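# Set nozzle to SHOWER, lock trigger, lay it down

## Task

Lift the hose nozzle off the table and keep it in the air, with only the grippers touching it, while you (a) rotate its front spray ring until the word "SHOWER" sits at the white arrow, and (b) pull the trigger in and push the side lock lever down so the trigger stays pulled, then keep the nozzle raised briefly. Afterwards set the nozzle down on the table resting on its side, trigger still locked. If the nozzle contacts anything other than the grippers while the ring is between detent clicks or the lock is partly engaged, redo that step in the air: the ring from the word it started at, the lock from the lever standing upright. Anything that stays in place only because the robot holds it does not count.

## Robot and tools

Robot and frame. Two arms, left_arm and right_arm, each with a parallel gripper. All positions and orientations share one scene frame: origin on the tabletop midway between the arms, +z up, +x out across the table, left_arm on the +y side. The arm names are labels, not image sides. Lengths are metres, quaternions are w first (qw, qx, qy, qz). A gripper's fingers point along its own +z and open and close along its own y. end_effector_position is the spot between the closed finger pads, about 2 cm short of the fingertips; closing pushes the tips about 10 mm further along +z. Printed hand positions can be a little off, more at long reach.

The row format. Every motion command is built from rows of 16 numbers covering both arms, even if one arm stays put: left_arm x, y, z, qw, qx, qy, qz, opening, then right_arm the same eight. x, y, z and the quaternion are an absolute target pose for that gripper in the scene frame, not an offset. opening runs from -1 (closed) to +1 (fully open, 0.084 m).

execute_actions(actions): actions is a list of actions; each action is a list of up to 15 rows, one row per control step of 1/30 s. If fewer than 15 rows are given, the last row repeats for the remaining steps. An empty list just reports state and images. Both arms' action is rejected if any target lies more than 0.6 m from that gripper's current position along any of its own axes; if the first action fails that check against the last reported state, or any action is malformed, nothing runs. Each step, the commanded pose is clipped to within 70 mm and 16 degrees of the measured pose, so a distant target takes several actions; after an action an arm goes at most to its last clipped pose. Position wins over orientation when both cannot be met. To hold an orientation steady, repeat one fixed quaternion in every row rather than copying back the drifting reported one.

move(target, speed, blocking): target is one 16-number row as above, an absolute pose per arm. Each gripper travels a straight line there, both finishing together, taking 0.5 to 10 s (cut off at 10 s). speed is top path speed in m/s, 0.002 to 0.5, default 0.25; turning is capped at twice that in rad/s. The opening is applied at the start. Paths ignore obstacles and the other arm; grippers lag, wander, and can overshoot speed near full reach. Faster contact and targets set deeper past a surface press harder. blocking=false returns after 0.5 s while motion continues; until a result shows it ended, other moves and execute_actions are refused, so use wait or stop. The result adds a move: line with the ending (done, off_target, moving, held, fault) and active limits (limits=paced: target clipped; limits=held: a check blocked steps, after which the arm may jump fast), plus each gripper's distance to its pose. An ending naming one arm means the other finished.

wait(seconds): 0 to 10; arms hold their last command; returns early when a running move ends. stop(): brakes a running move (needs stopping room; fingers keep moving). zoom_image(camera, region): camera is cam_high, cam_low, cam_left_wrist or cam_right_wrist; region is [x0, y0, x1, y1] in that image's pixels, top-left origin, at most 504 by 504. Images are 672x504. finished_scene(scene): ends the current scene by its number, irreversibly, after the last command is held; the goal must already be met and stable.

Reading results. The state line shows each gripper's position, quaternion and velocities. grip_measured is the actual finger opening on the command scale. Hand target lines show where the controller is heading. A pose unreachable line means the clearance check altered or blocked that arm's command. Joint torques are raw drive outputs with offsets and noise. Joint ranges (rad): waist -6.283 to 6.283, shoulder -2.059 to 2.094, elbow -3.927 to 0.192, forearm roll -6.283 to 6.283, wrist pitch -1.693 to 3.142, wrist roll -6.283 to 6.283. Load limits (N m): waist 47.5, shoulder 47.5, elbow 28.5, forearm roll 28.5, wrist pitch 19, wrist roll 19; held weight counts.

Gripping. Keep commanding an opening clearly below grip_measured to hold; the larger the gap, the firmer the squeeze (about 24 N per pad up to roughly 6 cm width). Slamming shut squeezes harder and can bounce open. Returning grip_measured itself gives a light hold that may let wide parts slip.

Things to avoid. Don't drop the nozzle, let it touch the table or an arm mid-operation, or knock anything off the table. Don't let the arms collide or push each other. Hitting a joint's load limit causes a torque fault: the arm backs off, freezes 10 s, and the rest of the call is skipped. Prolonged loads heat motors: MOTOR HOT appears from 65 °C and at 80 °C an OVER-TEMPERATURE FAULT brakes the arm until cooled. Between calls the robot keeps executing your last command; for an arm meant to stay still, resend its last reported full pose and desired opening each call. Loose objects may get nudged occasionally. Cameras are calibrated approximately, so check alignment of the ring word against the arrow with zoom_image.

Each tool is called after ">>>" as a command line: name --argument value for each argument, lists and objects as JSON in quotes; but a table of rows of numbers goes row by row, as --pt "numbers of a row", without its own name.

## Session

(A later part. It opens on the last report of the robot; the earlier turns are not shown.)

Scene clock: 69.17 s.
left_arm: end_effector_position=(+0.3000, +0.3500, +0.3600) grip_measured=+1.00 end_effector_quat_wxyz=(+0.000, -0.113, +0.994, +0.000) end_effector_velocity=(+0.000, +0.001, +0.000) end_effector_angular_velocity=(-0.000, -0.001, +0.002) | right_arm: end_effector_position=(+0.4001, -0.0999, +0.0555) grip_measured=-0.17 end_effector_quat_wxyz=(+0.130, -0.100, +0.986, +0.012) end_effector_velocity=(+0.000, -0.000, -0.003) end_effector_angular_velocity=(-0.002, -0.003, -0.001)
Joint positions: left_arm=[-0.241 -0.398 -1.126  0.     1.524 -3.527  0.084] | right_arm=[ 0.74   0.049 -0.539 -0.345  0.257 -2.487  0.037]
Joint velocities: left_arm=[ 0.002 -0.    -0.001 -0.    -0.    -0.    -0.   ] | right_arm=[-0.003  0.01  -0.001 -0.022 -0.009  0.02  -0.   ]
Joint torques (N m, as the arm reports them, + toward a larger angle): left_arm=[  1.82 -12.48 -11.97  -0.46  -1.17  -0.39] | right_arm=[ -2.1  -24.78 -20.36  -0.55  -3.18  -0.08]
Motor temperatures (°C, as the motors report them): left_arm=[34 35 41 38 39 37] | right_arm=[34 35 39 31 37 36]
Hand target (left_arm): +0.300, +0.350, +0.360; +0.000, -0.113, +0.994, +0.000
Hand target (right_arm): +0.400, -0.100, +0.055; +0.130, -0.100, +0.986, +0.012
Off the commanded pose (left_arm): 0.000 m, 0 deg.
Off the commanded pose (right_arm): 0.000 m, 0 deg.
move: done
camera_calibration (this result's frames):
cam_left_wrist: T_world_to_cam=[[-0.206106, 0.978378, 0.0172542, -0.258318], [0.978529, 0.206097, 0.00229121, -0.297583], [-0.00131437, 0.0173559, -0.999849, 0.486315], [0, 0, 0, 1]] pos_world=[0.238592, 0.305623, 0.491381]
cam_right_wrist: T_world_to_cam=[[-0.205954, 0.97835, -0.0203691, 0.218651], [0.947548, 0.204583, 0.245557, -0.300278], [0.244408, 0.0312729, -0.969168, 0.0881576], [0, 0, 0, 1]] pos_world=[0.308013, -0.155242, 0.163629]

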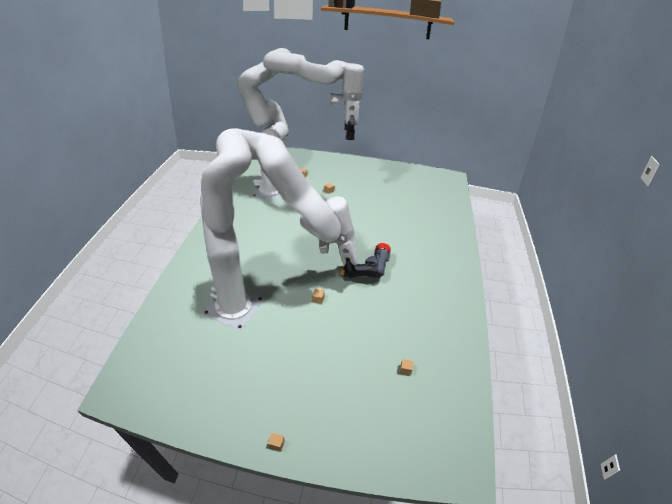

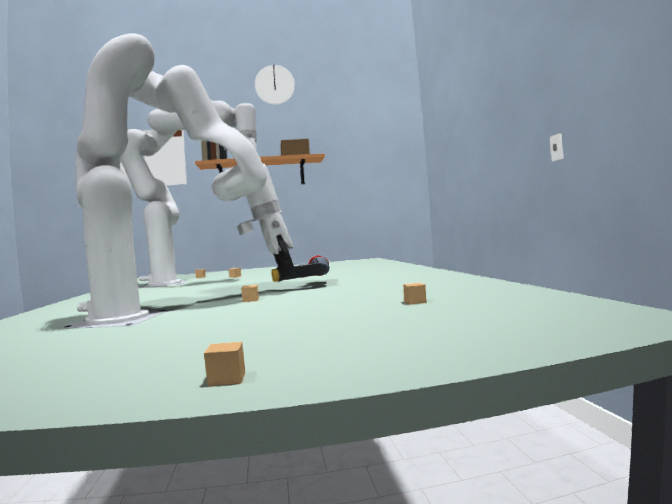

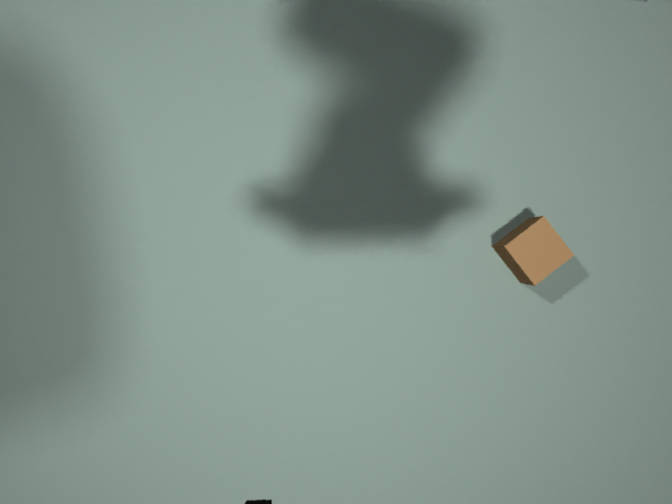

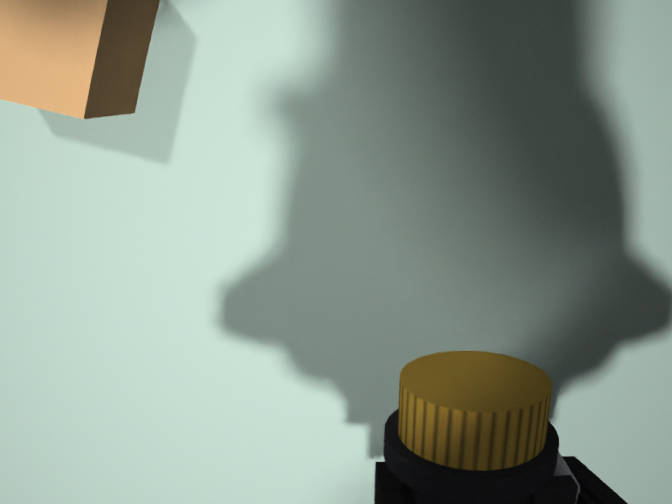

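>>> move --target '[0.3,0.35,0.36,0,-0.113,0.994,0,1,0.40,-0.10,0.034,0.12,-0.1,0.987,0.012,-1]' --speed 0.015

>>> zoom_image --camera "cam_low" --region '[230,200,370,310]'

Scene clock: 75.33 s.
left_arm: end_effector_position=(+0.3000, +0.3500, +0.3600) grip_measured=+1.00 end_effector_quat_wxyz=(+0.000, -0.113, +0.994, +0.000) end_effector_velocity=(+0.000, +0.000, -0.000) end_effector_angular_velocity=(-0.000, +0.000, +0.000) | right_arm: end_effector_position=(+0.4005, -0.0996, +0.0350) grip_measured=-0.17 end_effector_quat_wxyz=(+0.121, -0.100, +0.988, +0.013) end_effector_velocity=(-0.000, -0.000, -0.004) end_effector_angular_velocity=(-0.000, +0.004, -0.001)
Joint positions: left_arm=[-0.241 -0.398 -1.126  0.     1.524 -3.527  0.084] | right_arm=[ 0.73   0.121 -0.554 -0.364  0.215 -2.473  0.037]
Joint velocities: left_arm=[ 0.  0.  0. -0. -0.  0. -0.] | right_arm=[-0.002  0.013 -0.002 -0.004 -0.008  0.004  0.   ]
Joint torques (N m, as the arm reports them, + toward a larger angle): left_arm=[  1.57 -12.53 -11.99  -0.41  -1.18  -0.48] | right_arm=[ -1.99 -24.03 -18.3   -0.67  -2.65  -0.14]
Motor temperatures (°C, as the motors report them): left_arm=[34 34 41 38 39 37] | right_arm=[34 35 39 31 37 36]
Hand target (left_arm): +0.300, +0.350, +0.360; +0.000, -0.113, +0.994, -0.000
Hand target (right_arm): +0.400, -0.100, +0.034; +0.120, -0.100, +0.988, +0.012
Off the commanded pose (left_arm): 0.000 m, 0 deg.
Off the commanded pose (right_arm): 0.001 m, 0 deg.
move: done
camera_calibration (this result's frames):
cam_left_wrist: T_world_to_cam=[[-0.206099, 0.978379, 0.017245, -0.258316], [0.97853, 0.20609, 0.00228107, -0.297577], [-0.00132227, 0.0173449, -0.999849, 0.486326], [0, 0, 0, 1]] pos_world=[0.238593, 0.305623, 0.491386]
cam_right_wrist: T_world_to_cam=[[-0.206205, 0.978345, -0.0179179, 0.21811], [0.951868, 0.204801, 0.228045, -0.296741], [0.226776, 0.0299686, -0.973486, 0.0752645], [0, 0, 0, 1]] pos_world=[0.310365, -0.15487, 0.144847]

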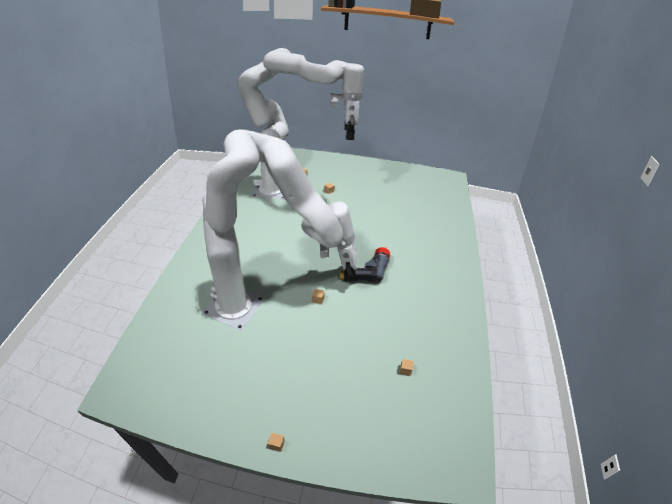

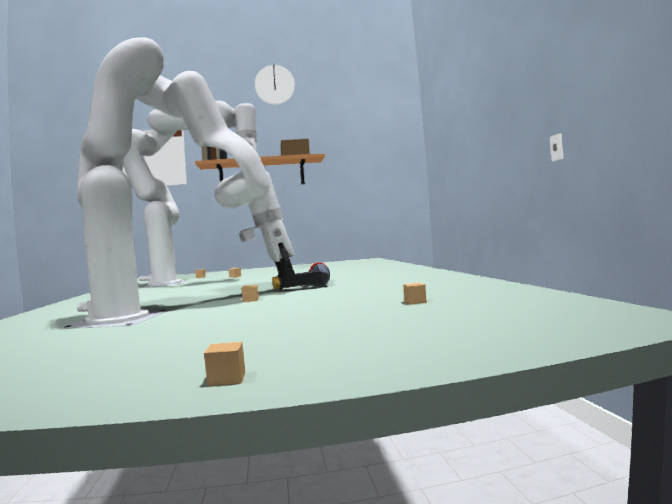

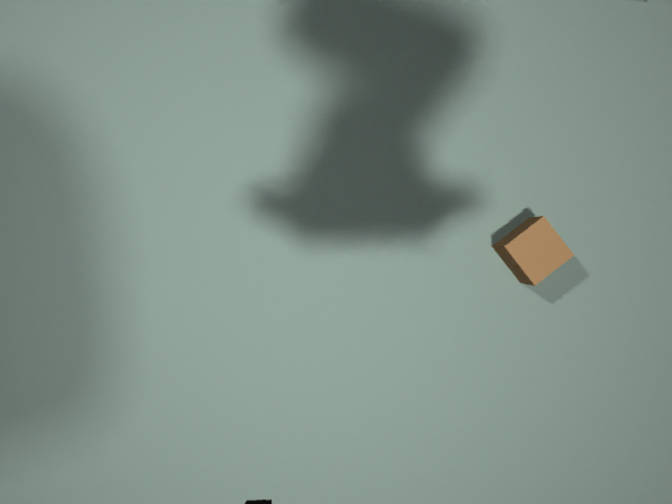

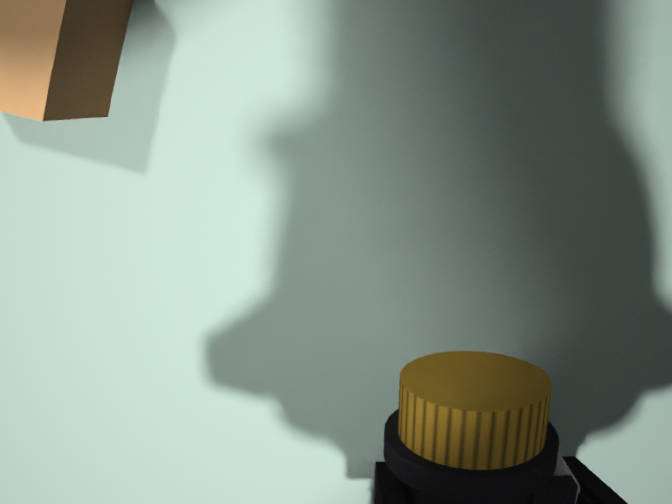

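Region (230, 200, 370, 310) of cam_low's 672x504 image, scaled by 3.600, with more detail than that image has; it fills the top 396 rows of this view, and the rest is white.

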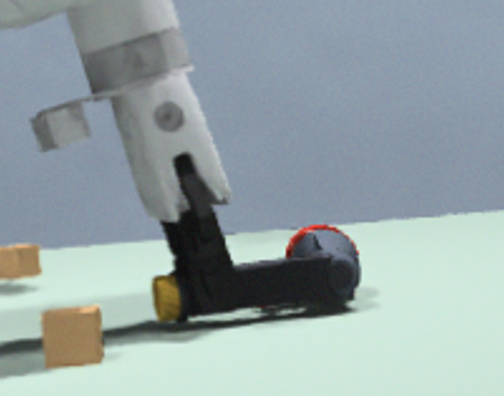

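>>> execute_actions --actions '[[[0.3,0.35,0.36,0,-0.113,0.994,0,1,0.40,-0.10,0.034,0.12,-0.1,0.987,0.012,0]],[[0.3,0.35,0.36,0,-0.113,0.994,0,1,0.40,-0.10,0.034,0.12,-0.1,0.987,0.012,1]]]'

>>> move --target '[0.3,0.35,0.36,0,-0.113,0.994,0,1,0.41,-0.08,0.2,0.12,-0.1,0.987,0.012,1]' --speed 0.12

Scene clock: 76.97 s.
left_arm: end_effector_position=(+0.3000, +0.3500, +0.3600) grip_measured=+1.00 end_effector_quat_wxyz=(+0.000, -0.113, +0.994, -0.000) end_effector_velocity=(-0.000, -0.000, -0.000) end_effector_angular_velocity=(+0.000, +0.001, -0.001) | right_arm: end_effector_position=(+0.4000, -0.1000, +0.0340) grip_measured=+1.00 end_effector_quat_wxyz=(+0.120, -0.100, +0.988, +0.012) end_effector_velocity=(+0.001, +0.000, +0.000) end_effector_angular_velocity=(+0.001, -0.001, +0.000)
Joint positions: left_arm=[-0.241 -0.398 -1.126  0.     1.524 -3.527  0.084] | right_arm=[ 0.73   0.123 -0.554 -0.365  0.214 -2.472  0.084]
Joint velocities: left_arm=[-0.001  0.     0.001 -0.     0.     0.    -0.   ] | right_arm=[ 0.     0.001 -0.002 -0.    -0.    -0.     0.001]
Joint torques (N m, as the arm reports them, + toward a larger angle): left_arm=[  1.81 -12.6  -11.85  -0.62  -1.15  -0.35] | right_arm=[ -2.32 -23.32 -17.44  -0.23  -2.61   0.02]
Motor temperatures (°C, as the motors report them): left_arm=[34 34 41 38 39 37] | right_arm=[34 35 39 31 37 36]
Hand target (left_arm): +0.300, +0.350, +0.360; +0.000, -0.113, +0.994, +0.000
Hand target (right_arm): +0.400, -0.100, +0.034; +0.120, -0.100, +0.988, +0.012
Off the commanded pose (left_arm): 0.000 m, 0 deg.
Off the commanded pose (right_arm): 0.000 m, 0 deg.
camera_calibration (this result's frames):
cam_left_wrist: T_world_to_cam=[[-0.206099, 0.978379, 0.0172448, -0.258316], [0.97853, 0.20609, 0.00228113, -0.297577], [-0.00132218, 0.0173447, -0.999849, 0.486326], [0, 0, 0, 1]] pos_world=[0.238593, 0.305623, 0.491386]
cam_right_wrist: T_world_to_cam=[[-0.206202, 0.97833, -0.018715, 0.21836], [0.952269, 0.205036, 0.226151, -0.296046], [0.225087, 0.0288111, -0.973913, 0.0750414], [0, 0, 0, 1]] pos_world=[0.310051, -0.15509, 0.144121]

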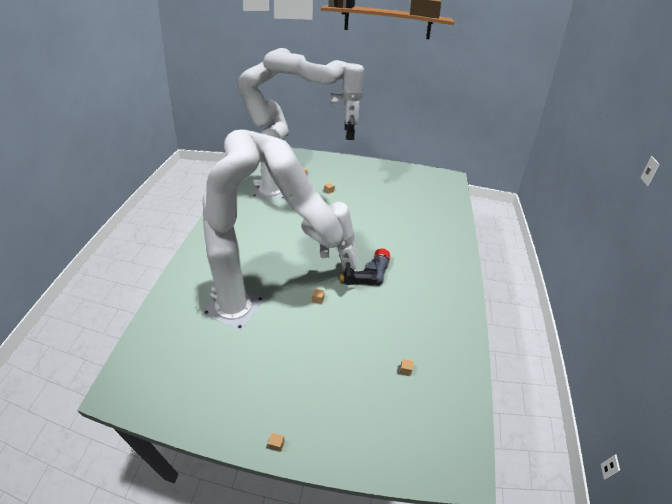

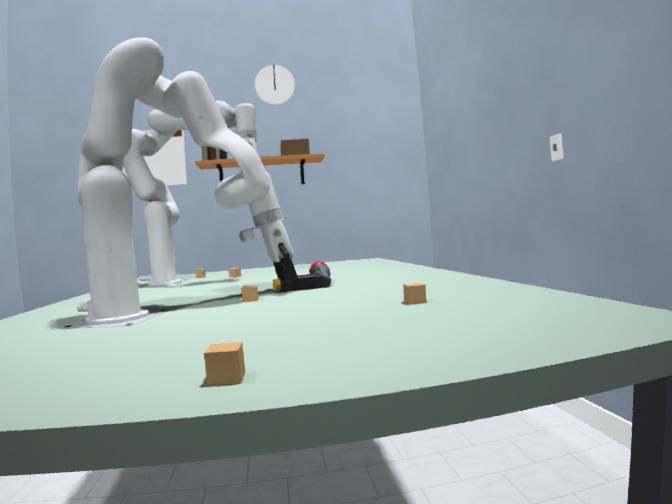

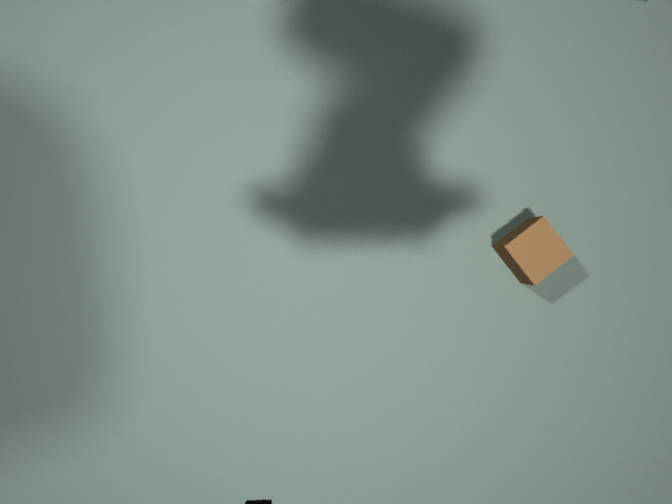

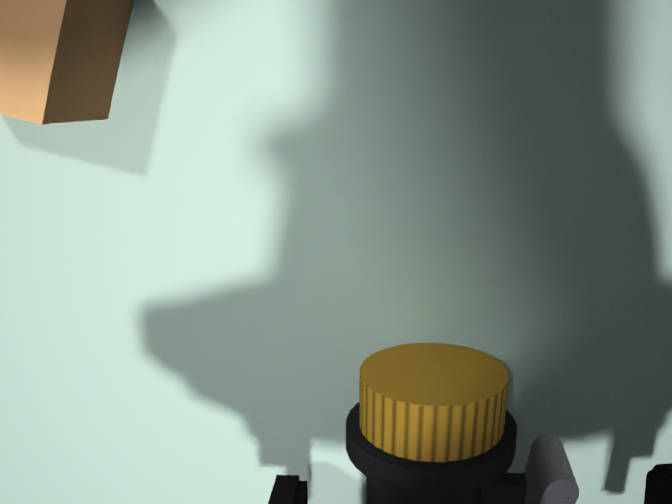

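Scene clock: 78.87 s.
left_arm: end_effector_position=(+0.3000, +0.3500, +0.3600) grip_measured=+1.00 end_effector_quat_wxyz=(+0.000, -0.113, +0.994, -0.000) end_effector_velocity=(-0.000, -0.001, +0.000) end_effector_angular_velocity=(-0.000, +0.000, -0.002) | right_arm: end_effector_position=(+0.4096, -0.0803, +0.1993) grip_measured=+1.00 end_effector_quat_wxyz=(+0.120, -0.100, +0.988, +0.012) end_effector_velocity=(+0.001, +0.001, +0.003) end_effector_angular_velocity=(-0.001, +0.001, -0.000)
Joint positions: left_arm=[-0.241 -0.398 -1.126  0.     1.524 -3.527  0.084] | right_arm=[ 0.81  -0.218 -0.755 -0.137  0.755 -2.65   0.084]
Joint velocities: left_arm=[-0.001 -0.    -0.    -0.     0.     0.    -0.   ] | right_arm=[ 0.001 -0.001 -0.009  0.001  0.011 -0.001  0.   ]
Joint torques (N m, as the arm reports them, + toward a larger angle): left_arm=[  1.53 -12.71 -11.98  -0.38  -1.18  -0.39] | right_arm=[ -2.46 -20.15 -24.3   -0.65  -2.67  -0.1 ]
Motor temperatures (°C, as the motors report them): left_arm=[34 34 41 38 39 37] | right_arm=[34 35 40 31 37 36]
Hand target (left_arm): +0.300, +0.350, +0.360; +0.000, -0.113, +0.994, +0.000
Hand target (right_arm): +0.410, -0.080, +0.200; +0.120, -0.100, +0.988, +0.012
Off the commanded pose (left_arm): 0.000 m, 0 deg.
Off the commanded pose (right_arm): 0.001 m, 0 deg.
move: done
camera_calibration (this result's frames):
cam_left_wrist: T_world_to_cam=[[-0.206098, 0.978379, 0.0172449, -0.258316], [0.97853, 0.20609, 0.00228095, -0.297577], [-0.00132238, 0.0173448, -0.999849, 0.486326], [0, 0, 0, 1]] pos_world=[0.238593, 0.305623, 0.491386]
cam_right_wrist: T_world_to_cam=[[-0.206123, 0.978343, -0.0189155, 0.204134], [0.952385, 0.205017, 0.225677, -0.34659], [0.224667, 0.0285023, -0.974019, 0.233505], [0, 0, 0, 1]] pos_world=[0.319703, -0.135312, 0.309516]

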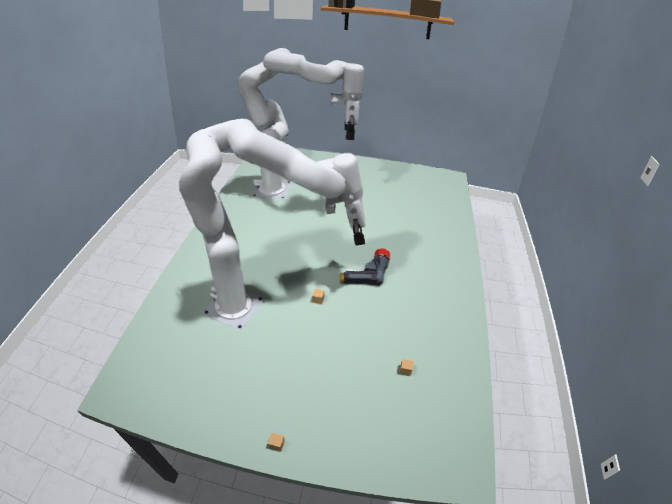

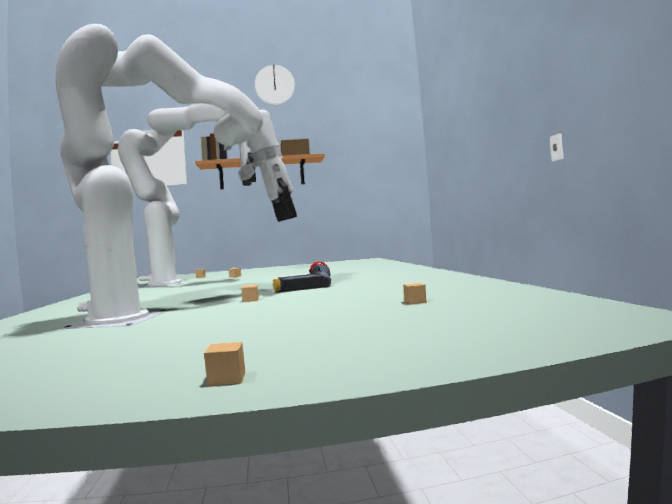

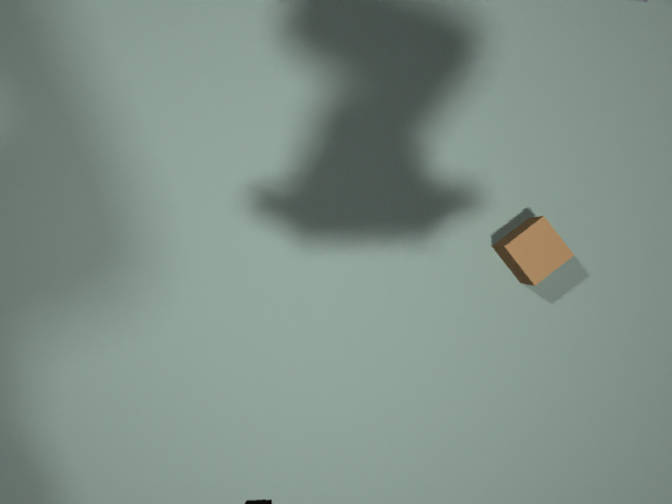

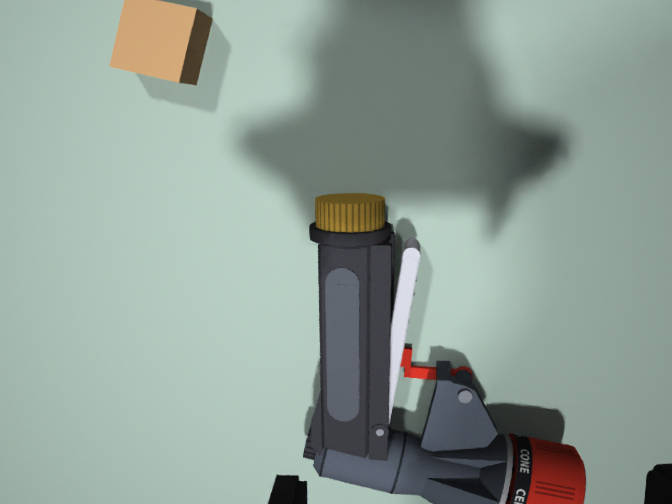

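>>> finished_scene --scene 2

The scene is finished: the task was done.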